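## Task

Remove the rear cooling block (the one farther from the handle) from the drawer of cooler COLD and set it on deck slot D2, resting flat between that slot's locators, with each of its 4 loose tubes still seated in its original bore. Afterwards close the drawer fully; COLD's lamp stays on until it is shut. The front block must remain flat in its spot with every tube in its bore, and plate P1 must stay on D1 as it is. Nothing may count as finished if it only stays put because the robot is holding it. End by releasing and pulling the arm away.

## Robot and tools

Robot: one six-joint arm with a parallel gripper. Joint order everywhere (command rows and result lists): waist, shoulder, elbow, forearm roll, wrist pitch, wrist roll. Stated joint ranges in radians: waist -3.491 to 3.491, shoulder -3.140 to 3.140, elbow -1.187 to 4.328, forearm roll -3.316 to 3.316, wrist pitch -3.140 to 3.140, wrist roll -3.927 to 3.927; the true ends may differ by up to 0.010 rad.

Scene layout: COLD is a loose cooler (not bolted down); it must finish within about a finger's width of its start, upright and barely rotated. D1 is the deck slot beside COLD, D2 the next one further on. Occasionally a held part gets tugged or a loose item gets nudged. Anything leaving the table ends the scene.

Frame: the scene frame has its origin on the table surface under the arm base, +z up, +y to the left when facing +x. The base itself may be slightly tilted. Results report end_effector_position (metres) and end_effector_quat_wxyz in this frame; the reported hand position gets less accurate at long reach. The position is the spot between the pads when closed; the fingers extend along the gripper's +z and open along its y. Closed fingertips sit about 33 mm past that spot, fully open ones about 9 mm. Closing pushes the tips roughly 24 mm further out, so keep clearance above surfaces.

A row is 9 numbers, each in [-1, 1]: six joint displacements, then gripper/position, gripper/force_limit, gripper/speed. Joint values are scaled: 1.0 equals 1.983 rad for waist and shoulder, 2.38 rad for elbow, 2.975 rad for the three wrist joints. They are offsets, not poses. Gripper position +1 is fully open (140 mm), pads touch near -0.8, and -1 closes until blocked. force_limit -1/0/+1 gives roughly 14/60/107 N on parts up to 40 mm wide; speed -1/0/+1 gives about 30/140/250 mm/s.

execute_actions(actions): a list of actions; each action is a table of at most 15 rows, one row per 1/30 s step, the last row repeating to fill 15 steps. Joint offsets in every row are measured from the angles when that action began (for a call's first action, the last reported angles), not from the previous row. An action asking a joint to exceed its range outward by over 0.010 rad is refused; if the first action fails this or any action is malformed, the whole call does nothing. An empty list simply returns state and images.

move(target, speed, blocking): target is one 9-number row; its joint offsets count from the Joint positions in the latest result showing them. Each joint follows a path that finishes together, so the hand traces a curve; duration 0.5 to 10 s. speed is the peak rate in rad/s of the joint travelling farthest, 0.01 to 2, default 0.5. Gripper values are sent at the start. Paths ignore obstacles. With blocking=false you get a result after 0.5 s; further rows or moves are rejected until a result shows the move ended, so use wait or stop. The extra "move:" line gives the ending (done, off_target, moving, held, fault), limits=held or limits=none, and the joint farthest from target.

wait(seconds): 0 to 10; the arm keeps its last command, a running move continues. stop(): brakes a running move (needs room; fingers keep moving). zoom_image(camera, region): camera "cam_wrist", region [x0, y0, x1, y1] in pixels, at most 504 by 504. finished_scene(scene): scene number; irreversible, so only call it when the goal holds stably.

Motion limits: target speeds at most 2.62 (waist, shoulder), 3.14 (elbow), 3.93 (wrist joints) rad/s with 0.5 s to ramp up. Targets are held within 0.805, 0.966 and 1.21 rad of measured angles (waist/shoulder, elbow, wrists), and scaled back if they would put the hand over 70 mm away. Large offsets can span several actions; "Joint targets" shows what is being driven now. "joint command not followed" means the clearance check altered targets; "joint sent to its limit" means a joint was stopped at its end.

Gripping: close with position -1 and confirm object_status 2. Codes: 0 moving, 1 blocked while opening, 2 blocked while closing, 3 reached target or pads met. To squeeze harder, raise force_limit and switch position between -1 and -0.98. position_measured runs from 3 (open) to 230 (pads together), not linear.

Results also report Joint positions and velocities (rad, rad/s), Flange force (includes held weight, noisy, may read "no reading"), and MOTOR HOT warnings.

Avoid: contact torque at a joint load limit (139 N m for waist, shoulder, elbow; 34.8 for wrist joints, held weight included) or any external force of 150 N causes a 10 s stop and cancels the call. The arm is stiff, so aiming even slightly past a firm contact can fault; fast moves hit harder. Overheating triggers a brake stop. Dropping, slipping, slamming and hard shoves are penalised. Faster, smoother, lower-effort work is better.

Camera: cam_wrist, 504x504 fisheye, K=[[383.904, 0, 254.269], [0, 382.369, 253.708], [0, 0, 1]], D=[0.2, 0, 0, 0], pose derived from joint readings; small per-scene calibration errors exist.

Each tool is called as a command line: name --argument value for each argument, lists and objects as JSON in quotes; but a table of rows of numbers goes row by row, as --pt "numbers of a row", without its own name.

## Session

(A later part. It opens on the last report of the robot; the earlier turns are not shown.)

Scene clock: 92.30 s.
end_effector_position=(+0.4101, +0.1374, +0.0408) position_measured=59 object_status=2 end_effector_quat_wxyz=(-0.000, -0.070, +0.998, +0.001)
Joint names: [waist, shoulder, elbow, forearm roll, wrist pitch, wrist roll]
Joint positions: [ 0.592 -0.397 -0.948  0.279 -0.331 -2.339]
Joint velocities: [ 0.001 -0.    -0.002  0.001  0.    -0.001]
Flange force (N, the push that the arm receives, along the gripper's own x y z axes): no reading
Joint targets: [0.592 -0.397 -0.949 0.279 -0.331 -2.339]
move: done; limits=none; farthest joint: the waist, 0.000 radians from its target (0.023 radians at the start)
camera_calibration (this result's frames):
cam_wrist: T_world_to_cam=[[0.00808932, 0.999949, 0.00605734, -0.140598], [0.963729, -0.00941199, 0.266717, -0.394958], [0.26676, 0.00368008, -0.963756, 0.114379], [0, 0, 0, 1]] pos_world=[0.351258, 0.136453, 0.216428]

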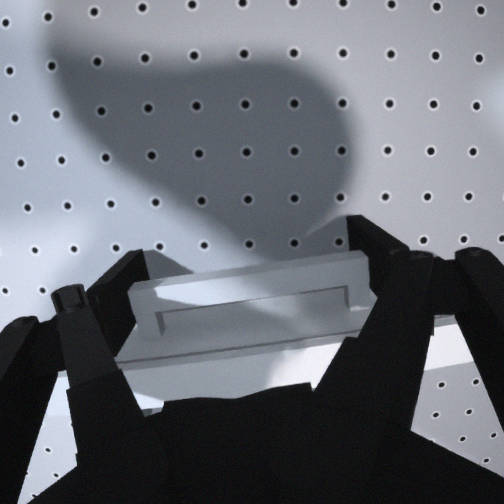

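move --target '[0.0078,-0.0096,-0.0166,0.0155,0.0055,-0.0194,-1,-1,-0.6]' --speed 0.04

move --target '[0,0,0,0,0,0,1,-0.4,-0.5]'

move --target '[0,-0.13,0.01,-0.065,-0.088,0.065,1,0,0]' --speed 0.3

move --target '[-0.051,0.116,0.361,-0.0315,-0.212,0.5885,1,0,0]' --speed 0.9

zoom_image --camera "cam_wrist" --region '[100,20,350,270]'

Scene clock: 94.83 s.
end_effector_position=(+0.4001, +0.1366, +0.0406) position_measured=59 object_status=2 end_effector_quat_wxyz=(-0.000, -0.070, +0.998, +0.001)
Joint names: [waist, shoulder, elbow, forearm roll, wrist pitch, wrist roll]
Joint positions: [ 0.608 -0.416 -0.988  0.325 -0.315 -2.397]
Joint velocities: [ 0.    -0.001  0.001  0.001 -0.    -0.001]
Flange force (N, the push that the arm receives, along the gripper's own x y z axes): no reading
Joint targets: [0.608 -0.416 -0.988 0.325 -0.315 -2.397]
move: done; limits=none; farthest joint: the waist, 0.000 radians from its target (0.015 radians at the start)
camera_calibration (this result's frames):
cam_wrist: T_world_to_cam=[[0.0083915, 0.999941, 0.00686696, -0.13989], [0.963699, -0.00991962, 0.266808, -0.385149], [0.266861, 0.00437876, -0.963725, 0.116771], [0, 0, 0, 1]] pos_world=[0.34118, 0.13555, 0.216256]

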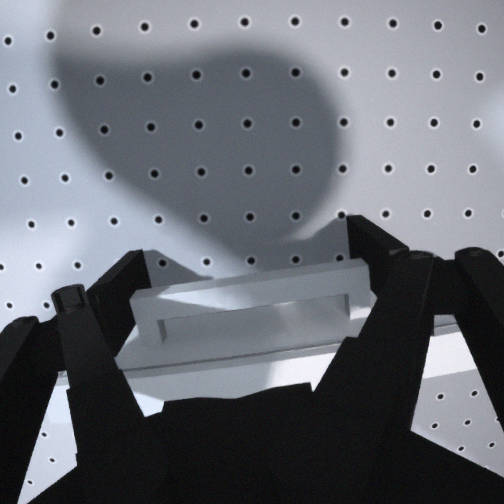

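Scene clock: 95.47 s.
end_effector_position=(+0.4001, +0.1366, +0.0406) position_measured=3 object_status=0 end_effector_quat_wxyz=(-0.000, -0.070, +0.998, +0.001)
Joint names: [waist, shoulder, elbow, forearm roll, wrist pitch, wrist roll]
Joint positions: [ 0.608 -0.416 -0.988  0.325 -0.315 -2.397]
Joint velocities: [-0.    -0.     0.001  0.001 -0.     0.001]
Flange force (N, the push that the arm receives, along the gripper's own x y z axes): no reading
Joint targets: [0.608 -0.416 -0.988 0.325 -0.315 -2.397]
move: done; limits=none; farthest joint: the waist, 0.000 radians from its target (0.000 radians at the start)
camera_calibration (this result's frames):
cam_wrist: T_world_to_cam=[[0.00840324, 0.999941, 0.00686, -0.139894], [0.963696, -0.00992912, 0.266816, -0.38515], [0.266868, 0.00436884, -0.963723, 0.11677], [0, 0, 0, 1]] pos_world=[0.341181, 0.135551, 0.216258]

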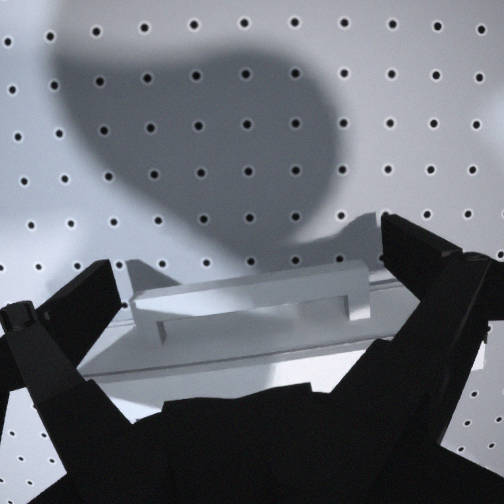

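Scene clock: 96.77 s.
end_effector_position=(+0.3877, +0.1240, +0.1046) position_measured=3 object_status=3 end_effector_quat_wxyz=(-0.004, -0.066, +0.998, +0.015)
Joint names: [waist, shoulder, elbow, forearm roll, wrist pitch, wrist roll]
Joint positions: [ 0.608 -0.673 -0.964  0.132 -0.576 -2.203]
Joint velocities: [ 0.    -0.001  0.    -0.001 -0.001  0.001]
Flange force (N, the push that the arm receives, along the gripper's own x y z axes): no reading
Joint targets: [0.608 -0.674 -0.964 0.131 -0.576 -2.203]
move: done; limits=none; farthest joint: the waist, 0.000 radians from its target (0.000 radians at the start)
camera_calibration (this result's frames):
cam_wrist: T_world_to_cam=[[0.0154526, 0.999322, 0.0334248, -0.133107], [0.966264, -0.02352, 0.256478, -0.388677], [0.257091, 0.0283339, -0.965972, 0.182858], [0, 0, 0, 1]] pos_world=[0.33061, 0.118694, 0.280772]

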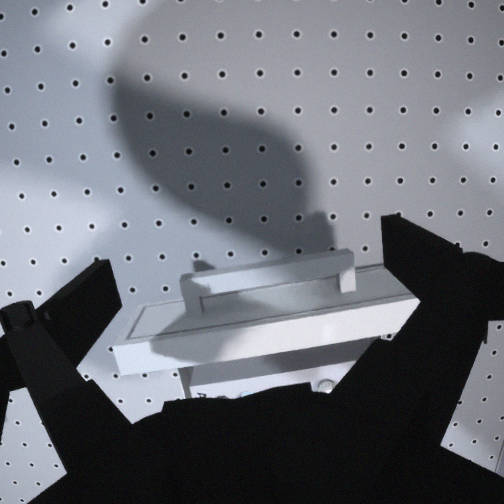

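Scene clock: 99.30 s.
end_effector_position=(+0.6045, +0.2230, +0.3001) position_measured=3 object_status=3 end_effector_quat_wxyz=(+0.001, +0.754, -0.656, -0.000)
Joint names: [waist, shoulder, elbow, forearm roll, wrist pitch, wrist roll]
Joint positions: [ 0.506 -0.443 -0.105  0.038 -1.207 -0.453]
Joint velocities: [ 0.     0.    -0.     0.002 -0.001  0.001]
Flange force (N, the push that the arm receives, along the gripper's own x y z axes): [3.9 4.1 -2.5]
Joint targets: [0.506 -0.443 -0.105 0.038 -1.207 -0.453]
move: done; limits=none; farthest joint: the wrist roll, 0.001 radians from its target (1.751 radians at the start)
camera_calibration (this result's frames):
cam_wrist: T_world_to_cam=[[-0.99994, 0.00899748, 0.00623607, 0.600951], [0.0103362, 0.963627, 0.26705, -0.291409], [-0.00360648, 0.267098, -0.963663, 0.416771], [0, 0, 0, 1]] pos_world=[0.60543, 0.164084, 0.4757]

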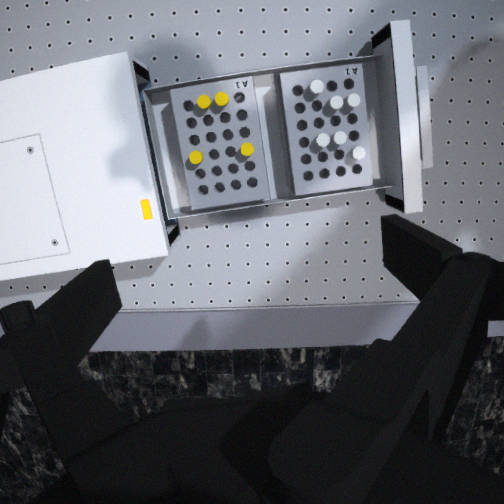

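Region (100, 20, 350, 270) of cam_wrist's 504x504 image, scaled by 2.016, with more detail than that image has.

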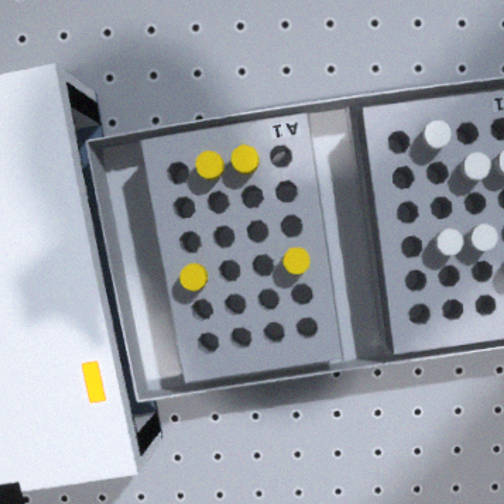

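move --target '[-0.1085,0.1467,-0.0203,-0.0581,0.1114,0.0887,0.43,0,0]' --speed 0.4

Scene clock: 101.70 s.
end_effector_position=(+0.6381, +0.1631, +0.1311) position_measured=75 object_status=3 end_effector_quat_wxyz=(-0.000, +0.754, -0.657, -0.000)
Joint names: [waist, shoulder, elbow, forearm roll, wrist pitch, wrist roll]
Joint positions: [ 0.291 -0.153 -0.153 -0.135 -0.876 -0.189]
Joint velocities: [-0.001  0.001  0.001 -0.001  0.001  0.   ]
Flange force (N, the push that the arm receives, along the gripper's own x y z axes): [0.9 0.7 -1.4]
Joint targets: [0.291 -0.152 -0.153 -0.135 -0.876 -0.189]
move: done; limits=none; farthest joint: the shoulder, 0.001 radians from its target (0.291 radians at the start)
camera_calibration (this result's frames):
cam_wrist: T_world_to_cam=[[-0.999943, 0.00974378, 0.00434291, 0.636245], [0.0105511, 0.963387, 0.267908, -0.189094], [-0.00157347, 0.267938, -0.963435, 0.268617], [0, 0, 0, 1]] pos_world=[0.638627, 0.103998, 0.306691]

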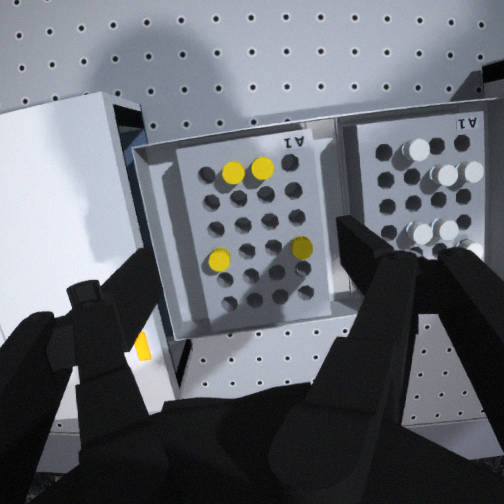

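move --target '[0.004,0.035,-0.009,-0.0012,0.0303,0.0015,0.38,0,0]' --speed 0.1

Scene clock: 104.90 s.
end_effector_position=(+0.6353, +0.1601, +0.0869) position_measured=81 object_status=3 end_effector_quat_wxyz=(+0.000, +0.754, -0.657, +0.000)
Joint names: [waist, shoulder, elbow, forearm roll, wrist pitch, wrist roll]
Joint positions: [ 0.299 -0.083 -0.175 -0.139 -0.786 -0.184]
Joint velocities: [0.    0.001 0.    0.    0.001 0.   ]
Flange force (N, the push that the arm receives, along the gripper's own x y z axes): [1.6 0.9 -3.7]
Joint targets: [0.299 -0.083 -0.175 -0.139 -0.785 -0.184]
move: done; limits=none; farthest joint: the waist, 0.000 radians from its target (0.008 radians at the start)
camera_calibration (this result's frames):
cam_wrist: T_world_to_cam=[[-0.99993, 0.0107825, 0.00496502, 0.633473], [0.0117167, 0.963627, 0.266994, -0.175041], [-0.00190558, 0.267033, -0.963685, 0.22714], [0, 0, 0, 1]] pos_world=[0.635912, 0.10119, 0.262481]

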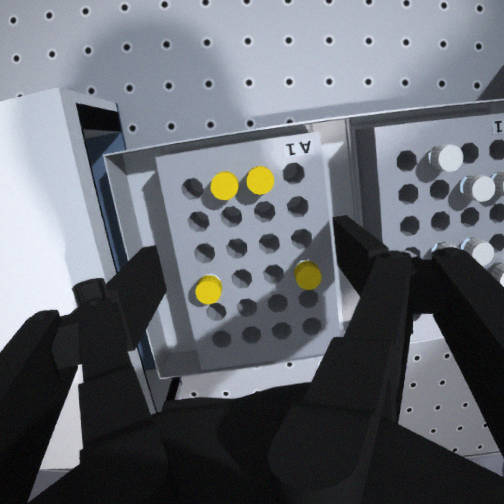

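move --target '[0.0013,-0.0032,-0.0049,0.0006,0.0019,-0.0009,0.42,0,0]' --speed 0.05

move --target '[0.003,0.0166,-0.002,0,0.013,0,0.42,0,0]' --speed 0.04

Scene clock: 106.47 s.
end_effector_position=(+0.6319, +0.1596, +0.0867) position_measured=76 object_status=3 end_effector_quat_wxyz=(+0.000, +0.754, -0.657, +0.000)
Joint names: [waist, shoulder, elbow, forearm roll, wrist pitch, wrist roll]
Joint positions: [ 0.302 -0.09  -0.186 -0.137 -0.78  -0.187]
Joint velocities: [ 0.001  0.    -0.001  0.001  0.001 -0.   ]
Flange force (N, the push that the arm receives, along the gripper's own x y z axes): [2.5 -0.8 -4.0]
Joint targets: [0.302 -0.090 -0.186 -0.137 -0.780 -0.187]
move: done; limits=none; farthest joint: the waist, 0.000 radians from its target (0.002 radians at the start)
camera_calibration (this result's frames):
cam_wrist: T_world_to_cam=[[-0.99993, 0.01075, 0.00488689, 0.630039], [0.0116644, 0.96366, 0.266879, -0.174381], [-0.00184034, 0.266917, -0.963718, 0.22708], [0, 0, 0, 1]] pos_world=[0.632447, 0.100659, 0.262301]

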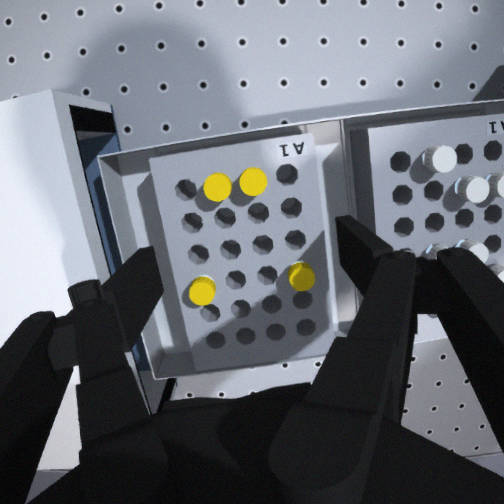

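Scene clock: 107.73 s.
end_effector_position=(+0.6312, +0.1598, +0.0675) position_measured=76 object_status=3 end_effector_quat_wxyz=(+0.000, +0.754, -0.657, +0.000)
Joint names: [waist, shoulder, elbow, forearm roll, wrist pitch, wrist roll]
Joint positions: [ 0.308 -0.057 -0.191 -0.137 -0.741 -0.187]
Joint velocities: [ 0.     0.001 -0.002  0.001  0.001  0.001]
Flange force (N, the push that the arm receives, along the gripper's own x y z axes): [0.7 1.4 -5.5]
Joint targets: [0.308 -0.057 -0.191 -0.137 -0.741 -0.187]
move: done; limits=none; farthest joint: the waist, 0.000 radians from its target (0.006 radians at the start)
camera_calibration (this result's frames):
cam_wrist: T_world_to_cam=[[-0.999943, 0.00974516, 0.00437569, 0.629634], [0.0105599, 0.963616, 0.267081, -0.168836], [-0.00161374, 0.267112, -0.963664, 0.2084], [0, 0, 0, 1]] pos_world=[0.631717, 0.100891, 0.243165]

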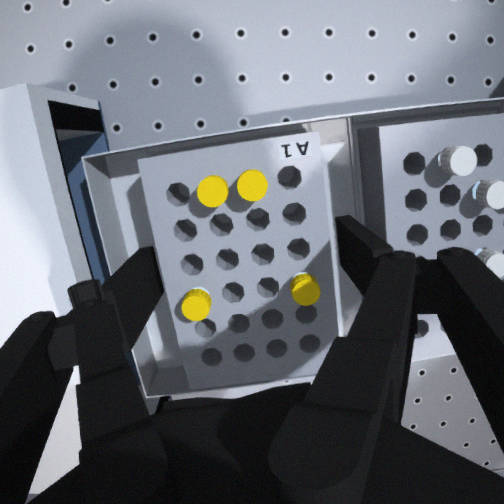

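move --target '[0.0026,0.0182,0.0008,0,0.0122,0,0.44,0,0]' --speed 0.03

Scene clock: 109.70 s.
end_effector_position=(+0.6323, +0.1606, +0.0487) position_measured=73 object_status=3 end_effector_quat_wxyz=(-0.001, +0.754, -0.656, +0.001)
Joint names: [waist, shoulder, elbow, forearm roll, wrist pitch, wrist roll]
Joint positions: [ 0.313 -0.021 -0.189 -0.137 -0.705 -0.187]
Joint velocities: [ 0.     0.    -0.    -0.001  0.001  0.   ]
Flange force (N, the push that the arm receives, along the gripper's own x y z axes): [2.2 1.8 -6.5]
Joint targets: [0.313 -0.021 -0.189 -0.137 -0.705 -0.187]
move: done; limits=none; farthest joint: the waist, 0.000 radians from its target (0.005 radians at the start)
camera_calibration (this result's frames):
cam_wrist: T_world_to_cam=[[-0.999957, 0.0089026, 0.00266373, 0.631053], [0.00929071, 0.963533, 0.26743, -0.163767], [-0.000185769, 0.267443, -0.963574, 0.189092], [0, 0, 0, 1]] pos_world=[0.632582, 0.101605, 0.22432]

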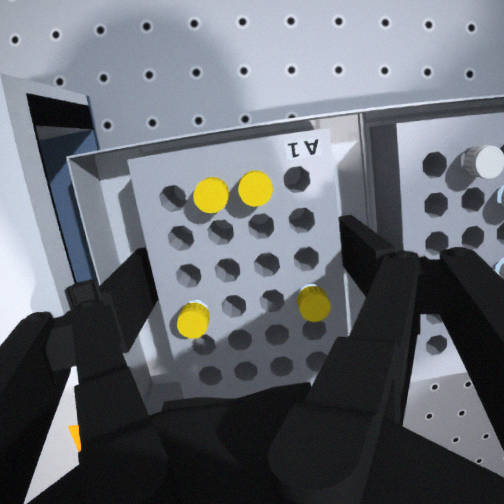

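move --target '[0,0,0,0,0,0,-1,0.5,-1]'

move --target '[-0.002,-0.0125,0.0012,0,-0.0095,0,-1,0.5,-1]' --speed 0.03

Scene clock: 110.77 s.
end_effector_position=(+0.6324, +0.1606, +0.0487) position_measured=92 object_status=2 end_effector_quat_wxyz=(-0.001, +0.755, -0.656, +0.001)
Joint names: [waist, shoulder, elbow, forearm roll, wrist pitch, wrist roll]
Joint positions: [ 0.313 -0.021 -0.189 -0.137 -0.705 -0.187]
Joint velocities: [-0.    -0.001 -0.001 -0.    -0.    -0.   ]
Flange force (N, the push that the arm receives, along the gripper's own x y z axes): [1.2 -5.9 -45.9]
Joint targets: [0.313 -0.021 -0.189 -0.137 -0.705 -0.187]
move: done; limits=none; farthest joint: the waist, 0.000 radians from its target (0.000 radians at the start)
camera_calibration (this result's frames):
cam_wrist: T_world_to_cam=[[-0.999957, 0.00888879, 0.00256776, 0.631136], [0.00925174, 0.96352, 0.267476, -0.163784], [-0.0000965465, 0.267488, -0.963561, 0.189022], [0, 0, 0, 1]] pos_world=[0.632643, 0.101638, 0.224322]

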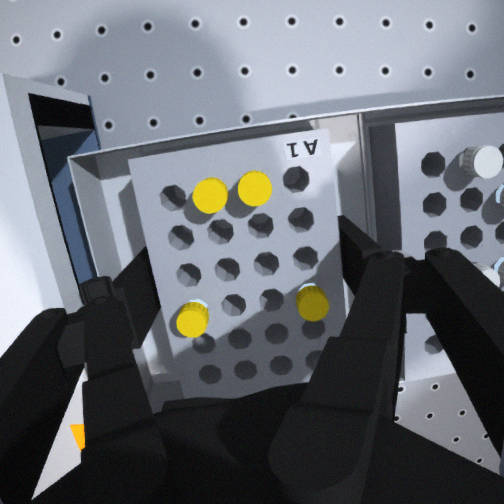

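Scene clock: 111.97 s.
end_effector_position=(+0.6332, +0.1608, +0.0628) position_measured=94 object_status=2 end_effector_quat_wxyz=(-0.001, +0.754, -0.656, +0.001)
Joint names: [waist, shoulder, elbow, forearm roll, wrist pitch, wrist roll]
Joint positions: [ 0.309 -0.045 -0.186 -0.137 -0.733 -0.187]
Joint velocities: [-0.001 -0.001  0.     0.001 -0.001 -0.001]
Flange force (N, the push that the arm receives, along the gripper's own x y z axes): [2.0 0.5 41.5]
Joint targets: [0.309 -0.045 -0.186 -0.137 -0.733 -0.187]
move: done; limits=none; farthest joint: the shoulder, 0.001 radians from its target (0.025 radians at the start)
camera_calibration (this result's frames):
cam_wrist: T_world_to_cam=[[-0.999951, 0.00942155, 0.00300889, 0.631791], [0.00988316, 0.963466, 0.26765, -0.168088], [-0.000377289, 0.267666, -0.963512, 0.202706], [0, 0, 0, 1]] pos_world=[0.633498, 0.101738, 0.238397]

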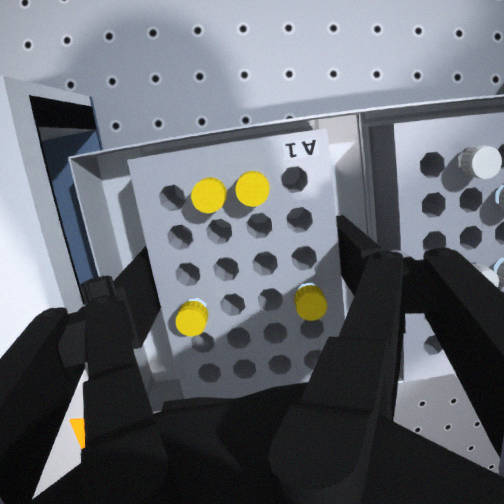

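move --target '[0.002,0.012,-0.0012,0,0.0092,0,-1,0.5,-1]' --speed 0.02

move --target '[0,0,0,0,0,0,0.44,0.5,-1]'

move --target '[-0.0013,-0.008,0.0008,0,-0.006,0,0.44,0.5,-1]' --speed 0.03

zoom_image --camera "cam_wrist" --region '[40,90,420,420]'

Scene clock: 114.13 s.
end_effector_position=(+0.6326, +0.1608, +0.0494) position_measured=94 object_status=2 end_effector_quat_wxyz=(-0.001, +0.755, -0.656, +0.001)
Joint names: [waist, shoulder, elbow, forearm roll, wrist pitch, wrist roll]
Joint positions: [ 0.313 -0.022 -0.189 -0.137 -0.706 -0.187]
Joint velocities: [ 0.001  0.003 -0.    -0.001  0.001 -0.   ]
Flange force (N, the push that the arm receives, along the gripper's own x y z axes): [1.8 -2.8 -62.3]
Joint targets: [0.313 -0.021 -0.189 -0.137 -0.706 -0.187]
move: done; limits=none; farthest joint: the shoulder, 0.001 radians from its target (0.024 radians at the start)
camera_calibration (this result's frames):
cam_wrist: T_world_to_cam=[[-0.99996, 0.00872143, 0.00208022, 0.631413], [0.00895998, 0.963449, 0.26774, -0.163969], [0.000330886, 0.267748, -0.963489, 0.189337], [0, 0, 0, 1]] pos_world=[0.632794, 0.101774, 0.225011]

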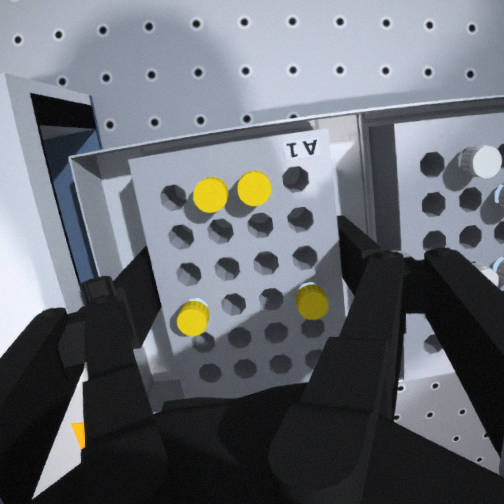

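Scene clock: 114.80 s.
end_effector_position=(+0.6325, +0.1608, +0.0494) position_measured=73 object_status=3 end_effector_quat_wxyz=(-0.001, +0.755, -0.656, +0.001)
Joint names: [waist, shoulder, elbow, forearm roll, wrist pitch, wrist roll]
Joint positions: [ 0.313 -0.022 -0.189 -0.137 -0.706 -0.187]
Joint velocities: [ 0.    -0.002  0.001 -0.     0.    -0.   ]
Flange force (N, the push that the arm receives, along the gripper's own x y z axes): [2.3 -2.5 -2.9]
Joint targets: [0.313 -0.022 -0.189 -0.137 -0.706 -0.187]
move: done; limits=none; farthest joint: the waist, 0.000 radians from its target (0.000 radians at the start)
camera_calibration (this result's frames):
cam_wrist: T_world_to_cam=[[-0.999959, 0.00872971, 0.00221565, 0.631343], [0.00900422, 0.963465, 0.267684, -0.163951], [0.000202101, 0.267693, -0.963504, 0.189381], [0, 0, 0, 1]] pos_world=[0.632755, 0.101754, 0.224958]

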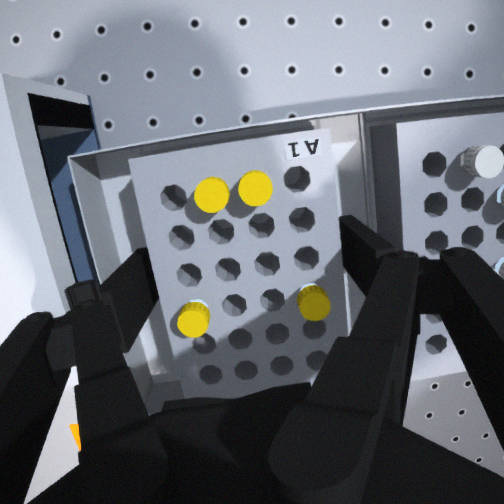

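Scene clock: 115.67 s.
end_effector_position=(+0.6332, +0.1609, +0.0584) position_measured=73 object_status=3 end_effector_quat_wxyz=(-0.001, +0.754, -0.656, +0.001)
Joint names: [waist, shoulder, elbow, forearm roll, wrist pitch, wrist roll]
Joint positions: [ 0.31  -0.038 -0.187 -0.137 -0.724 -0.187]
Joint velocities: [-0.    -0.001  0.001  0.    -0.001  0.   ]
Flange force (N, the push that the arm receives, along the gripper's own x y z axes): [1.9 11.9 -0.8]
Joint targets: [0.310 -0.038 -0.187 -0.137 -0.724 -0.187]
move: done; limits=none; farthest joint: the waist, 0.000 radians from its target (0.002 radians at the start)
camera_calibration (this result's frames):
cam_wrist: T_world_to_cam=[[-0.999956, 0.00910102, 0.00220025, 0.631939], [0.0093578, 0.963406, 0.267882, -0.166711], [0.00031826, 0.267891, -0.963449, 0.19793], [0, 0, 0, 1]] pos_world=[0.633408, 0.101835, 0.233964]

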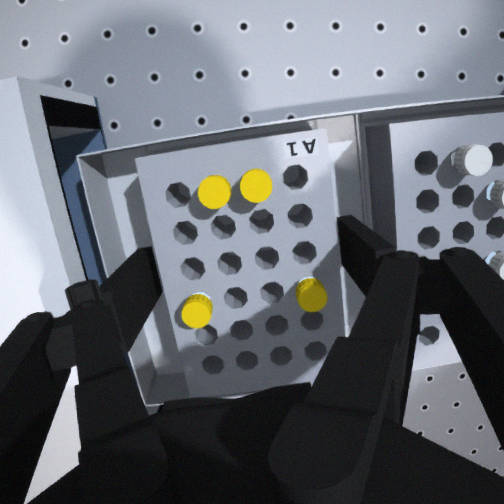

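Region (40, 90, 420, 420) of cam_wrist's 504x504 image, scaled by 1.326, with more detail than that image has; it fills the top 438 rows of this view, and the rest is white.

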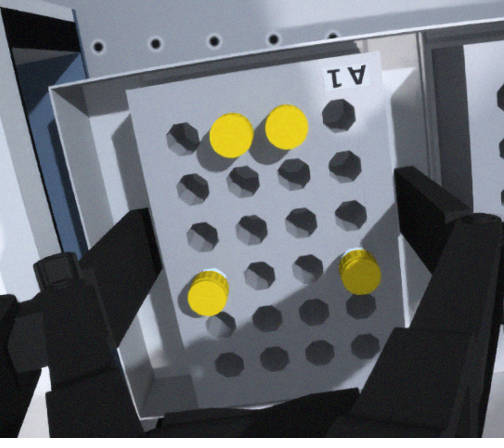

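move --target '[0.0005,-0.0014,-0.0021,0,0.0008,0,0.42,0.5,-1]' --speed 0.02

move --target '[0,0,0,0,0,0,-1,0.4,-1]'

move --target '[-0.0008,-0.005,0.0003,0,-0.0036,0,-1,0.4,-1]' --speed 0.015

Scene clock: 117.00 s.
end_effector_position=(+0.6316, +0.1608, +0.0584) position_measured=76 object_status=3 end_effector_quat_wxyz=(-0.001, +0.755, -0.656, +0.001)
Joint names: [waist, shoulder, elbow, forearm roll, wrist pitch, wrist roll]
Joint positions: [ 0.311 -0.04  -0.192 -0.137 -0.721 -0.187]
Joint velocities: [-0.    -0.001 -0.002 -0.001  0.    -0.   ]
Flange force (N, the push that the arm receives, along the gripper's own x y z axes): [0.8 1.2 -4.6]
Joint targets: [0.311 -0.040 -0.192 -0.137 -0.721 -0.187]
move: done; limits=none; farthest joint: the waist, 0.000 radians from its target (0.001 radians at the start)
camera_calibration (this result's frames):
cam_wrist: T_world_to_cam=[[-0.999961, 0.00855094, 0.00228467, 0.630442], [0.0088504, 0.963306, 0.268259, -0.166249], [0.0000930363, 0.268269, -0.963344, 0.198023], [0, 0, 0, 1]] pos_world=[0.631871, 0.101635, 0.233922]

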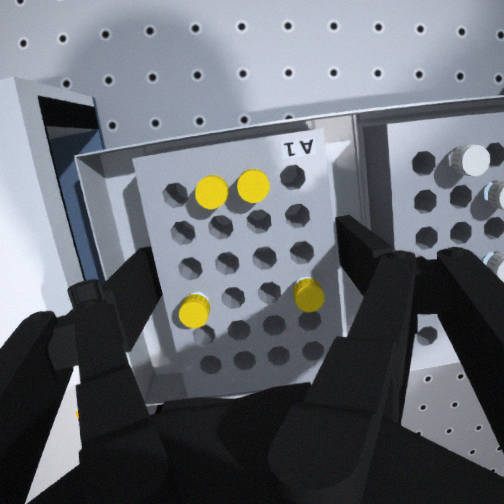

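Scene clock: 117.80 s.
end_effector_position=(+0.6317, +0.1608, +0.0584) position_measured=104 object_status=0 end_effector_quat_wxyz=(-0.001, +0.755, -0.656, +0.001)
Joint names: [waist, shoulder, elbow, forearm roll, wrist pitch, wrist roll]
Joint positions: [ 0.311 -0.04  -0.192 -0.137 -0.721 -0.187]
Joint velocities: [ 0.001  0.001  0.    -0.    -0.    -0.   ]
Flange force (N, the push that the arm receives, along the gripper's own x y z axes): [-0.8 1.6 -22.3]
Joint targets: [0.311 -0.040 -0.192 -0.137 -0.721 -0.187]
move: done; limits=none; farthest joint: the waist, 0.000 radians from its target (0.000 radians at the start)
camera_calibration (this result's frames):
cam_wrist: T_world_to_cam=[[-0.999961, 0.00853733, 0.00217194, 0.630481], [0.00880704, 0.963292, 0.268312, -0.166263], [0.000198459, 0.268321, -0.96333, 0.198005], [0, 0, 0, 1]] pos_world=[0.631882, 0.101648, 0.233985]

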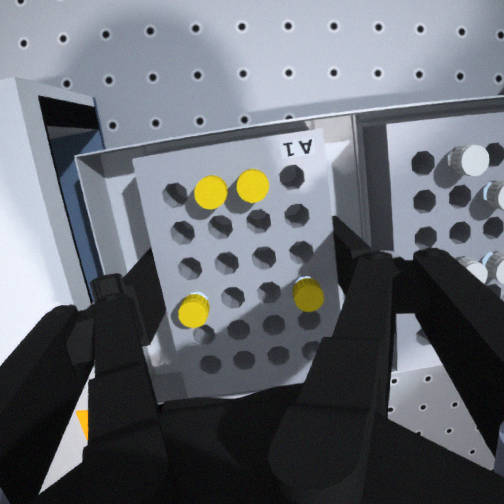

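Scene clock: 118.73 s.
end_effector_position=(+0.6319, +0.1608, +0.0639) position_measured=104 object_status=2 end_effector_quat_wxyz=(-0.001, +0.755, -0.656, +0.001)
Joint names: [waist, shoulder, elbow, forearm roll, wrist pitch, wrist roll]
Joint positions: [ 0.31  -0.05  -0.191 -0.137 -0.732 -0.187]
Joint velocities: [ 0.    -0.001 -0.001  0.001 -0.001 -0.   ]
Flange force (N, the push that the arm receives, along the gripper's own x y z axes): [-0.3 1.4 4.8]
Joint targets: [0.310 -0.050 -0.191 -0.137 -0.732 -0.187]
move: done; limits=none; farthest joint: the waist, 0.000 radians from its target (0.002 radians at the start)
camera_calibration (this result's frames):
cam_wrist: T_world_to_cam=[[-0.999959, 0.00877889, 0.00216932, 0.630638], [0.00903902, 0.963268, 0.268388, -0.167857], [0.000266517, 0.268397, -0.963308, 0.203245], [0, 0, 0, 1]] pos_world=[0.632075, 0.101604, 0.23947]

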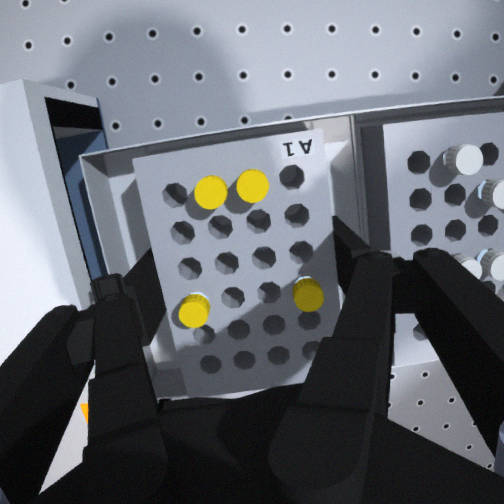

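move --target '[-0.008,-0.056,0.0088,0.0013,-0.0457,-0.0017,-1,0.4,-1]' --speed 0.08

move --target '[-0.0171,-0.0262,0.0496,-0.0034,-0.0582,0.0047,-1,0.4,-1]' --speed 0.15

move --target '[-0.2874,0.0671,0.0164,-0.1247,-0.0336,-0.0645,-1,0.4,-1]' --speed 0.3

move --target '[-0.2862,0.1733,0.0166,-0.0723,-0.0314,-0.0649,-1,0.4,-1]' --speed 0.3

Scene clock: 123.13 s.
end_effector_position=(+0.6330, +0.1615, +0.1302) position_measured=104 object_status=2 end_effector_quat_wxyz=(+0.000, +0.754, -0.657, +0.000)
Joint names: [waist, shoulder, elbow, forearm roll, wrist pitch, wrist roll]
Joint positions: [ 0.294 -0.161 -0.17  -0.133 -0.868 -0.192]
Joint velocities: [-0.    -0.002  0.001  0.    -0.001 -0.   ]
Flange force (N, the push that the arm receives, along the gripper's own x y z axes): [-0.7 5.4 0.7]
Joint targets: [0.294 -0.161 -0.170 -0.133 -0.868 -0.192]
move: done; limits=none; farthest joint: the waist, 0.000 radians from its target (0.016 radians at the start)
camera_calibration (this result's frames):
cam_wrist: T_world_to_cam=[[-0.999933, 0.0105218, 0.00488057, 0.630917], [0.0114429, 0.963637, 0.26697, -0.187706], [-0.00189409, 0.267008, -0.963692, 0.268566], [0, 0, 0, 1]] pos_world=[0.633531, 0.102533, 0.305848]

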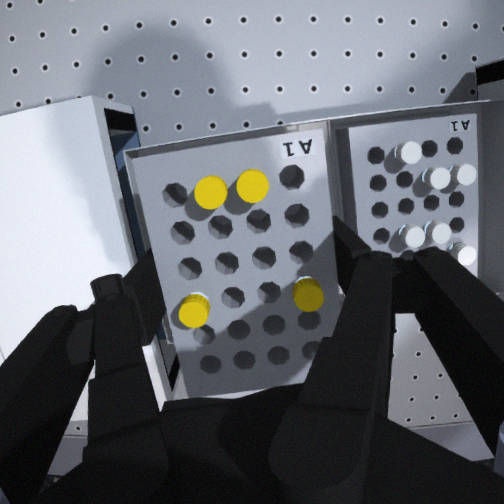

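Scene clock: 124.67 s.
end_effector_position=(+0.6549, +0.1667, +0.2008) position_measured=104 object_status=2 end_effector_quat_wxyz=(+0.000, +0.754, -0.656, -0.000)
Joint names: [waist, shoulder, elbow, forearm roll, wrist pitch, wrist roll]
Joint positions: [ 0.26  -0.213 -0.052 -0.143 -1.041 -0.178]
Joint velocities: [-0.    -0.001  0.001 -0.001 -0.001 -0.   ]
Flange force (N, the push that the arm receives, along the gripper's own x y z axes): [-1.8 4.9 5.7]
Joint targets: [0.260 -0.213 -0.052 -0.143 -1.041 -0.178]
move: done; limits=none; farthest joint: the waist, 0.000 radians from its target (0.034 radians at the start)
camera_calibration (this result's frames):
cam_wrist: T_world_to_cam=[[-0.999945, 0.00917774, 0.00510147, 0.652628], [0.0102071, 0.963599, 0.267156, -0.211075], [-0.00246388, 0.267194, -0.96364, 0.33555], [0, 0, 0, 1]] pos_world=[0.655573, 0.107745, 0.37641]

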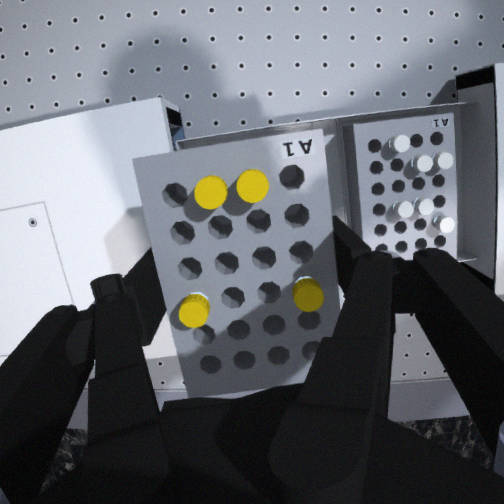

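Scene clock: 127.03 s.
end_effector_position=(+0.6327, -0.0407, +0.2052) position_measured=104 object_status=2 end_effector_quat_wxyz=(-0.000, -0.425, +0.905, +0.000)
Joint names: [waist, shoulder, elbow, forearm roll, wrist pitch, wrist roll]
Joint positions: [-0.31  -0.08  -0.013 -0.514 -1.141 -0.37 ]
Joint velocities: [-0.001  0.    -0.002 -0.    -0.    -0.   ]
Flange force (N, the push that the arm receives, along the gripper's own x y z axes): [1.1 3.9 4.4]
Joint targets: [-0.310 -0.080 -0.013 -0.514 -1.141 -0.370]
move: done; limits=none; farthest joint: the waist, 0.000 radians from its target (0.570 radians at the start)
camera_calibration (this result's frames):
cam_wrist: T_world_to_cam=[[-0.666685, 0.745323, 0.00499983, 0.451474], [0.719124, 0.641457, 0.267195, -0.473794], [0.19594, 0.18173, -0.963629, 0.266151], [0, 0, 0, 1]] pos_world=[0.589558, -0.080943, 0.38081]

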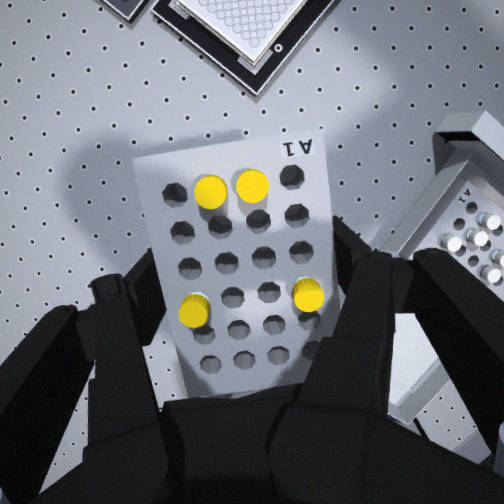

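Scene clock: 129.40 s.
end_effector_position=(+0.4997, -0.2998, +0.2009) position_measured=104 object_status=2 end_effector_quat_wxyz=(-0.000, +0.000, +1.000, -0.000)
Joint names: [waist, shoulder, elbow, forearm roll, wrist pitch, wrist roll]
Joint positions: [-0.878  0.264  0.026 -0.729 -1.234 -0.563]
Joint velocities: [-0.001  0.001  0.     0.001 -0.     0.   ]
Flange force (N, the push that the arm receives, along the gripper's own x y z axes): [2.1 -1.4 3.9]
Joint targets: [-0.878 0.264 0.026 -0.729 -1.234 -0.563]
move: done; limits=none; farthest joint: the waist, 0.000 radians from its target (0.568 radians at the start)
camera_calibration (this result's frames):
cam_wrist: T_world_to_cam=[[0.147742, 0.989016, 0.00439744, 0.222121], [0.952839, -0.143527, 0.267391, -0.563043], [0.265085, -0.0353148, -0.963578, 0.235518], [0, 0, 0, 1]] pos_world=[0.44124, -0.292176, 0.376516]

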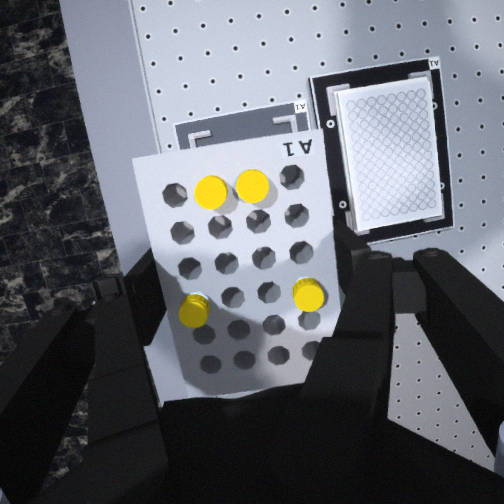

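move --target '[0.0619,0.0583,-0.0325,-0.0217,0.0738,0.0225,-1,0.4,-1]' --speed 0.12

zoom_image --camera "cam_wrist" --region '[80,60,400,260]'

Scene clock: 133.20 s.
end_effector_position=(+0.4874, -0.2958, +0.0859) position_measured=104 object_status=2 end_effector_quat_wxyz=(+0.000, -0.006, +1.000, +0.000)
Joint names: [waist, shoulder, elbow, forearm roll, wrist pitch, wrist roll]
Joint positions: [-0.755  0.379 -0.051 -0.793 -1.015 -0.496]
Joint velocities: [ 0.001  0.001 -0.001 -0.     0.001  0.   ]
Flange force (N, the push that the arm receives, along the gripper's own x y z axes): [2.8 0.9 4.0]
Joint targets: [-0.755 0.379 -0.051 -0.794 -1.015 -0.496]
move: done; limits=none; farthest joint: the shoulder, 0.001 radians from its target (0.116 radians at the start)
camera_calibration (this result's frames):
cam_wrist: T_world_to_cam=[[0.135222, 0.990803, 0.00485956, 0.2271], [0.954467, -0.131576, 0.267732, -0.517287], [0.26591, -0.0315649, -0.963481, 0.12884], [0, 0, 0, 1]] pos_world=[0.428765, -0.289007, 0.261526]

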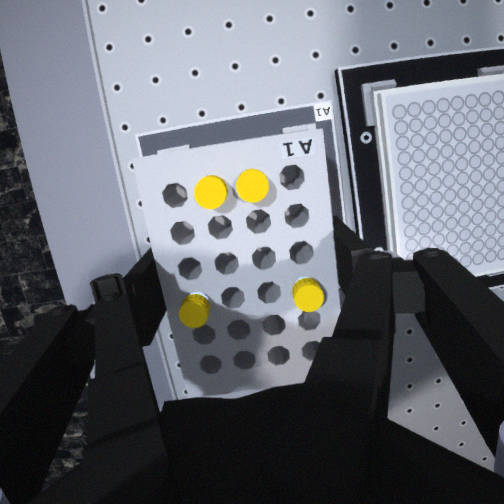

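Region (80, 60, 400, 260) of cam_wrist's 504x504 image, scaled by 1.575, with more detail than that image has; it fills the top 315 rows of this view, and the rest is white.

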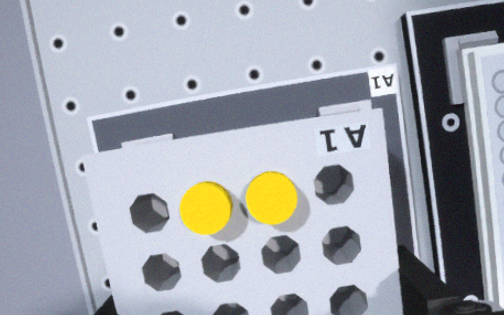

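move --target '[0.011,0.0117,-0.0008,-0.0041,0.0103,0.009,-1,0.4,-1]' --speed 0.03

zoom_image --camera "cam_wrist" --region '[80,60,400,260]'

Scene clock: 135.93 s.
end_effector_position=(+0.4875, -0.2940, +0.0677) position_measured=104 object_status=2 end_effector_quat_wxyz=(-0.000, -0.017, +1.000, +0.001)
Joint names: [waist, shoulder, elbow, forearm roll, wrist pitch, wrist roll]
Joint positions: [-0.733  0.402 -0.053 -0.806 -0.984 -0.47 ]
Joint velocities: [0.001 0.001 0.    0.001 0.001 0.001]
Flange force (N, the push that the arm receives, along the gripper's own x y z axes): [0.0 0.4 5.8]
Joint targets: [-0.733 0.402 -0.053 -0.806 -0.984 -0.469]
move: done; limits=none; farthest joint: the waist, 0.000 radians from its target (0.022 radians at the start)
camera_calibration (this result's frames):
cam_wrist: T_world_to_cam=[[0.113804, 0.993487, 0.00570508, 0.236586], [0.957189, -0.11118, 0.26726, -0.507532], [0.266154, -0.0249543, -0.963608, 0.113082], [0, 0, 0, 1]] pos_world=[0.428783, -0.28865, 0.24326]

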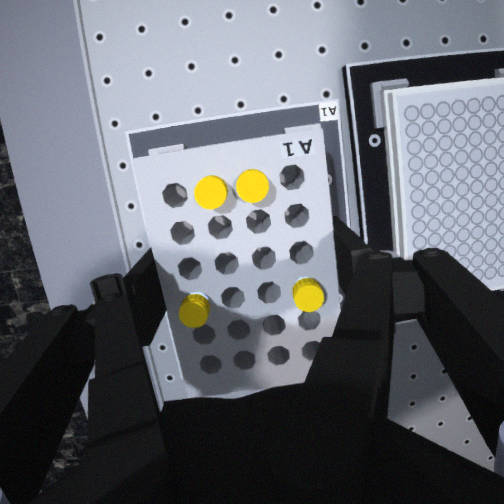

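Region (80, 60, 400, 260) of cam_wrist's 504x504 image, scaled by 1.575, with more detail than that image has; it fills the top 315 rows of this view, and the rest is white.

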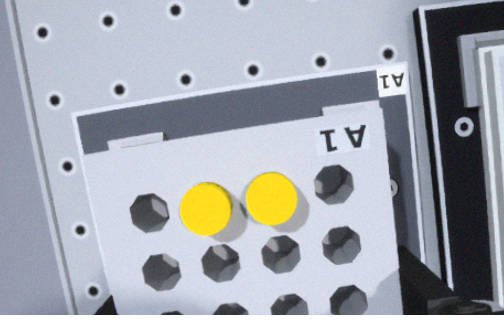

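move --target '[0.004,0.0052,-0.0002,-0.0018,0.0046,-0.003,-1,0.4,-1]' --speed 0.012

move --target '[0.002,0.0026,0,-0.0009,0.0023,0,-1,0.4,-1]' --speed 0.01

zoom_image --camera "cam_wrist" --region '[80,60,400,260]'

Scene clock: 138.27 s.
end_effector_position=(+0.4876, -0.2941, +0.0604) position_measured=104 object_status=2 end_effector_quat_wxyz=(+0.000, -0.011, +1.000, -0.000)
Joint names: [waist, shoulder, elbow, forearm roll, wrist pitch, wrist roll]
Joint positions: [-0.725  0.412 -0.053 -0.811 -0.971 -0.478]
Joint velocities: [ 0.     0.002 -0.002  0.001  0.002 -0.   ]
Flange force (N, the push that the arm receives, along the gripper's own x y z axes): [-4.5 47.5 -126.4]
Joint targets: [-0.725 0.413 -0.054 -0.811 -0.971 -0.478]
move: done; limits=none; farthest joint: the wrist roll, 0.001 radians from its target (0.009 radians at the start)
camera_calibration (this result's frames):
cam_wrist: T_world_to_cam=[[0.125721, 0.992054, 0.00470666, 0.230509], [0.955586, -0.122371, 0.268107, -0.5082], [0.266553, -0.029209, -0.963378, 0.104623], [0, 0, 0, 1]] pos_world=[0.428762, -0.28781, 0.235958]

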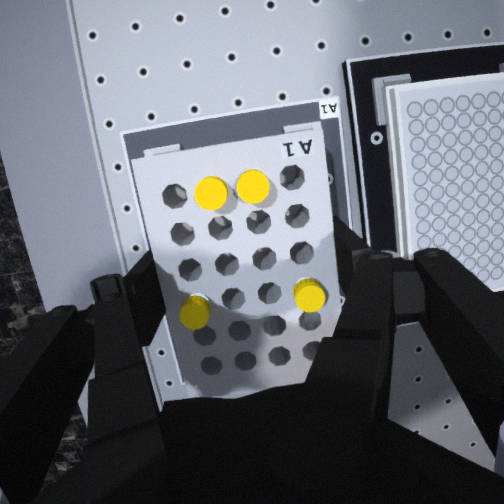

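Scene clock: 148.47 s.
end_effector_position=(+0.4881, -0.2933, +0.0608) position_measured=104 object_status=2 end_effector_quat_wxyz=(+0.000, -0.011, +1.000, +0.001)
Joint names: [waist, shoulder, elbow, forearm roll, wrist pitch, wrist roll]
Joint positions: [-0.725  0.411 -0.053 -0.811 -0.973 -0.478]
Joint velocities: [-0.    -0.001  0.001  0.001 -0.    -0.   ]
Flange force (N, the push that the arm receives, along the gripper's own x y z axes): [-5.3 9.0 -30.5]
Joint targets: [-0.725 0.411 -0.053 -0.811 -0.973 -0.478]
FORCE FAULT: contact force on the arm reached its limit, and the arm stopped for 10 seconds. The contact can be on any part of the arm, not only on its tool. That time counts as 20 of the actions that you can send in this scene. The arm's remaining commands of this call were not run. The arm holds still and accepts commands again. Move the arm away from the contact; if what it grips holds it there, let go first. Pushing or pulling that hard again can fault the arm again.
move: fault; limits=none; farthest joint: the wrist pitch, 0.009 radians from its target (0.007 radians at the start)
camera_calibration (this result's frames):
cam_wrist: T_world_to_cam=[[0.124946, 0.992144, 0.00618569, 0.229995], [0.955637, -0.12202, 0.268085, -0.508595], [0.266733, -0.0275849, -0.963375, 0.105255], [0, 0, 0, 1]] pos_world=[0.42922, -0.287343, 0.236324]

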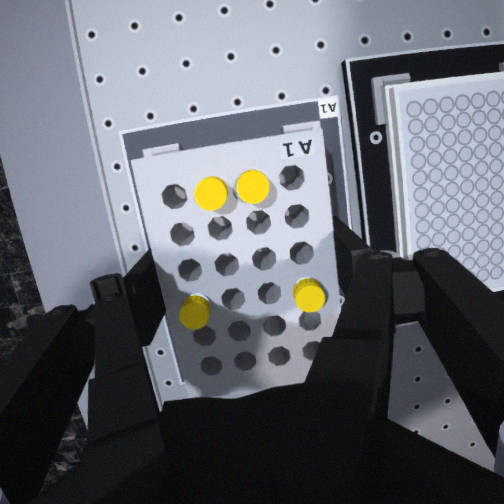

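Region (80, 60, 400, 260) of cam_wrist's 504x504 image, scaled by 1.575, with more detail than that image has; it fills the top 315 rows of this view, and the rest is white.

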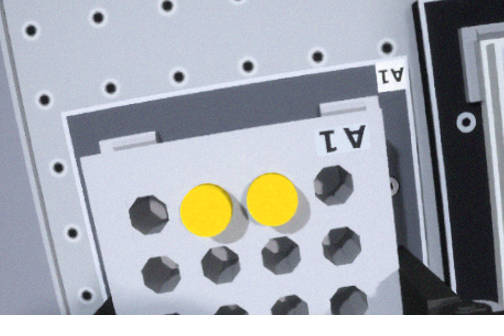

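move --target '[0,0,0,0,0,0,0.5,0,-1]'

move --target '[-0.077,-0.074,0.033,0.0276,-0.088,-0.028,0.5,0,-1]' --speed 0.2

zoom_image --camera "cam_wrist" --region '[150,70,370,330]'

Scene clock: 150.13 s.
end_effector_position=(+0.4881, -0.2933, +0.0608) position_measured=66 object_status=0 end_effector_quat_wxyz=(+0.000, -0.011, +1.000, +0.001)
Joint names: [waist, shoulder, elbow, forearm roll, wrist pitch, wrist roll]
Joint positions: [-0.725  0.411 -0.053 -0.811 -0.973 -0.478]
Joint velocities: [ 0.001  0.    -0.001  0.001  0.    -0.   ]
Flange force (N, the push that the arm receives, along the gripper's own x y z axes): [-0.5 -0.3 -4.2]
Joint targets: [-0.725 0.411 -0.053 -0.811 -0.973 -0.478]
move: done; limits=none; farthest joint: the waist, 0.000 radians from its target (0.000 radians at the start)
camera_calibration (this result's frames):
cam_wrist: T_world_to_cam=[[0.124943, 0.992145, 0.00618646, 0.229996], [0.955637, -0.122017, 0.268087, -0.508597], [0.266736, -0.0275836, -0.963375, 0.105255], [0, 0, 0, 1]] pos_world=[0.429222, -0.287343, 0.236325]

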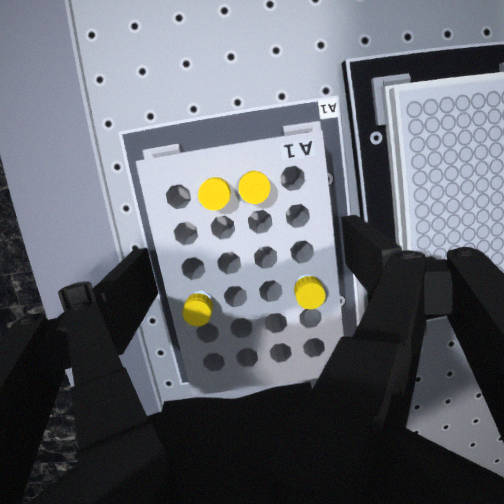

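Scene clock: 151.87 s.
end_effector_position=(+0.4991, -0.2997, +0.2004) position_measured=66 object_status=3 end_effector_quat_wxyz=(-0.000, +0.000, +1.000, +0.000)
Joint names: [waist, shoulder, elbow, forearm roll, wrist pitch, wrist roll]
Joint positions: [-0.878  0.265  0.026 -0.729 -1.235 -0.562]
Joint velocities: [-0.    -0.002  0.001 -0.001 -0.001 -0.   ]
Flange force (N, the push that the arm receives, along the gripper's own x y z axes): [1.5 1.3 -6.3]
Joint targets: [-0.878 0.264 0.026 -0.729 -1.235 -0.562]
move: done; limits=none; farthest joint: the waist, 0.000 radians from its target (0.153 radians at the start)
camera_calibration (this result's frames):
cam_wrist: T_world_to_cam=[[0.147468, 0.989052, 0.00534886, 0.222134], [0.953076, -0.143545, 0.266536, -0.562251], [0.264386, -0.0342076, -0.96381, 0.2359], [0, 0, 0, 1]] pos_world=[0.440741, -0.292341, 0.376035]

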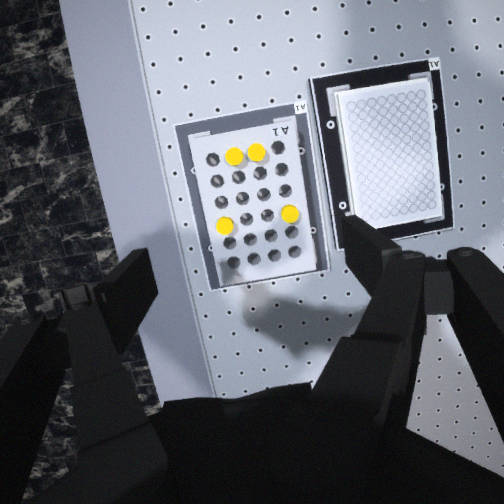

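Region (150, 70, 370, 330) of cam_wrist's 504x504 image, scaled by 1.938, with more detail than that image has; it fills the left 426 columns of this view, and the rest is white.

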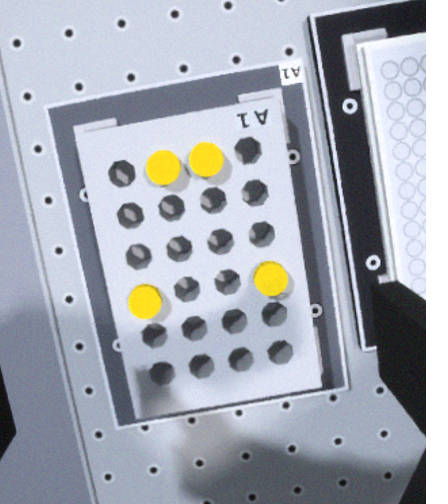

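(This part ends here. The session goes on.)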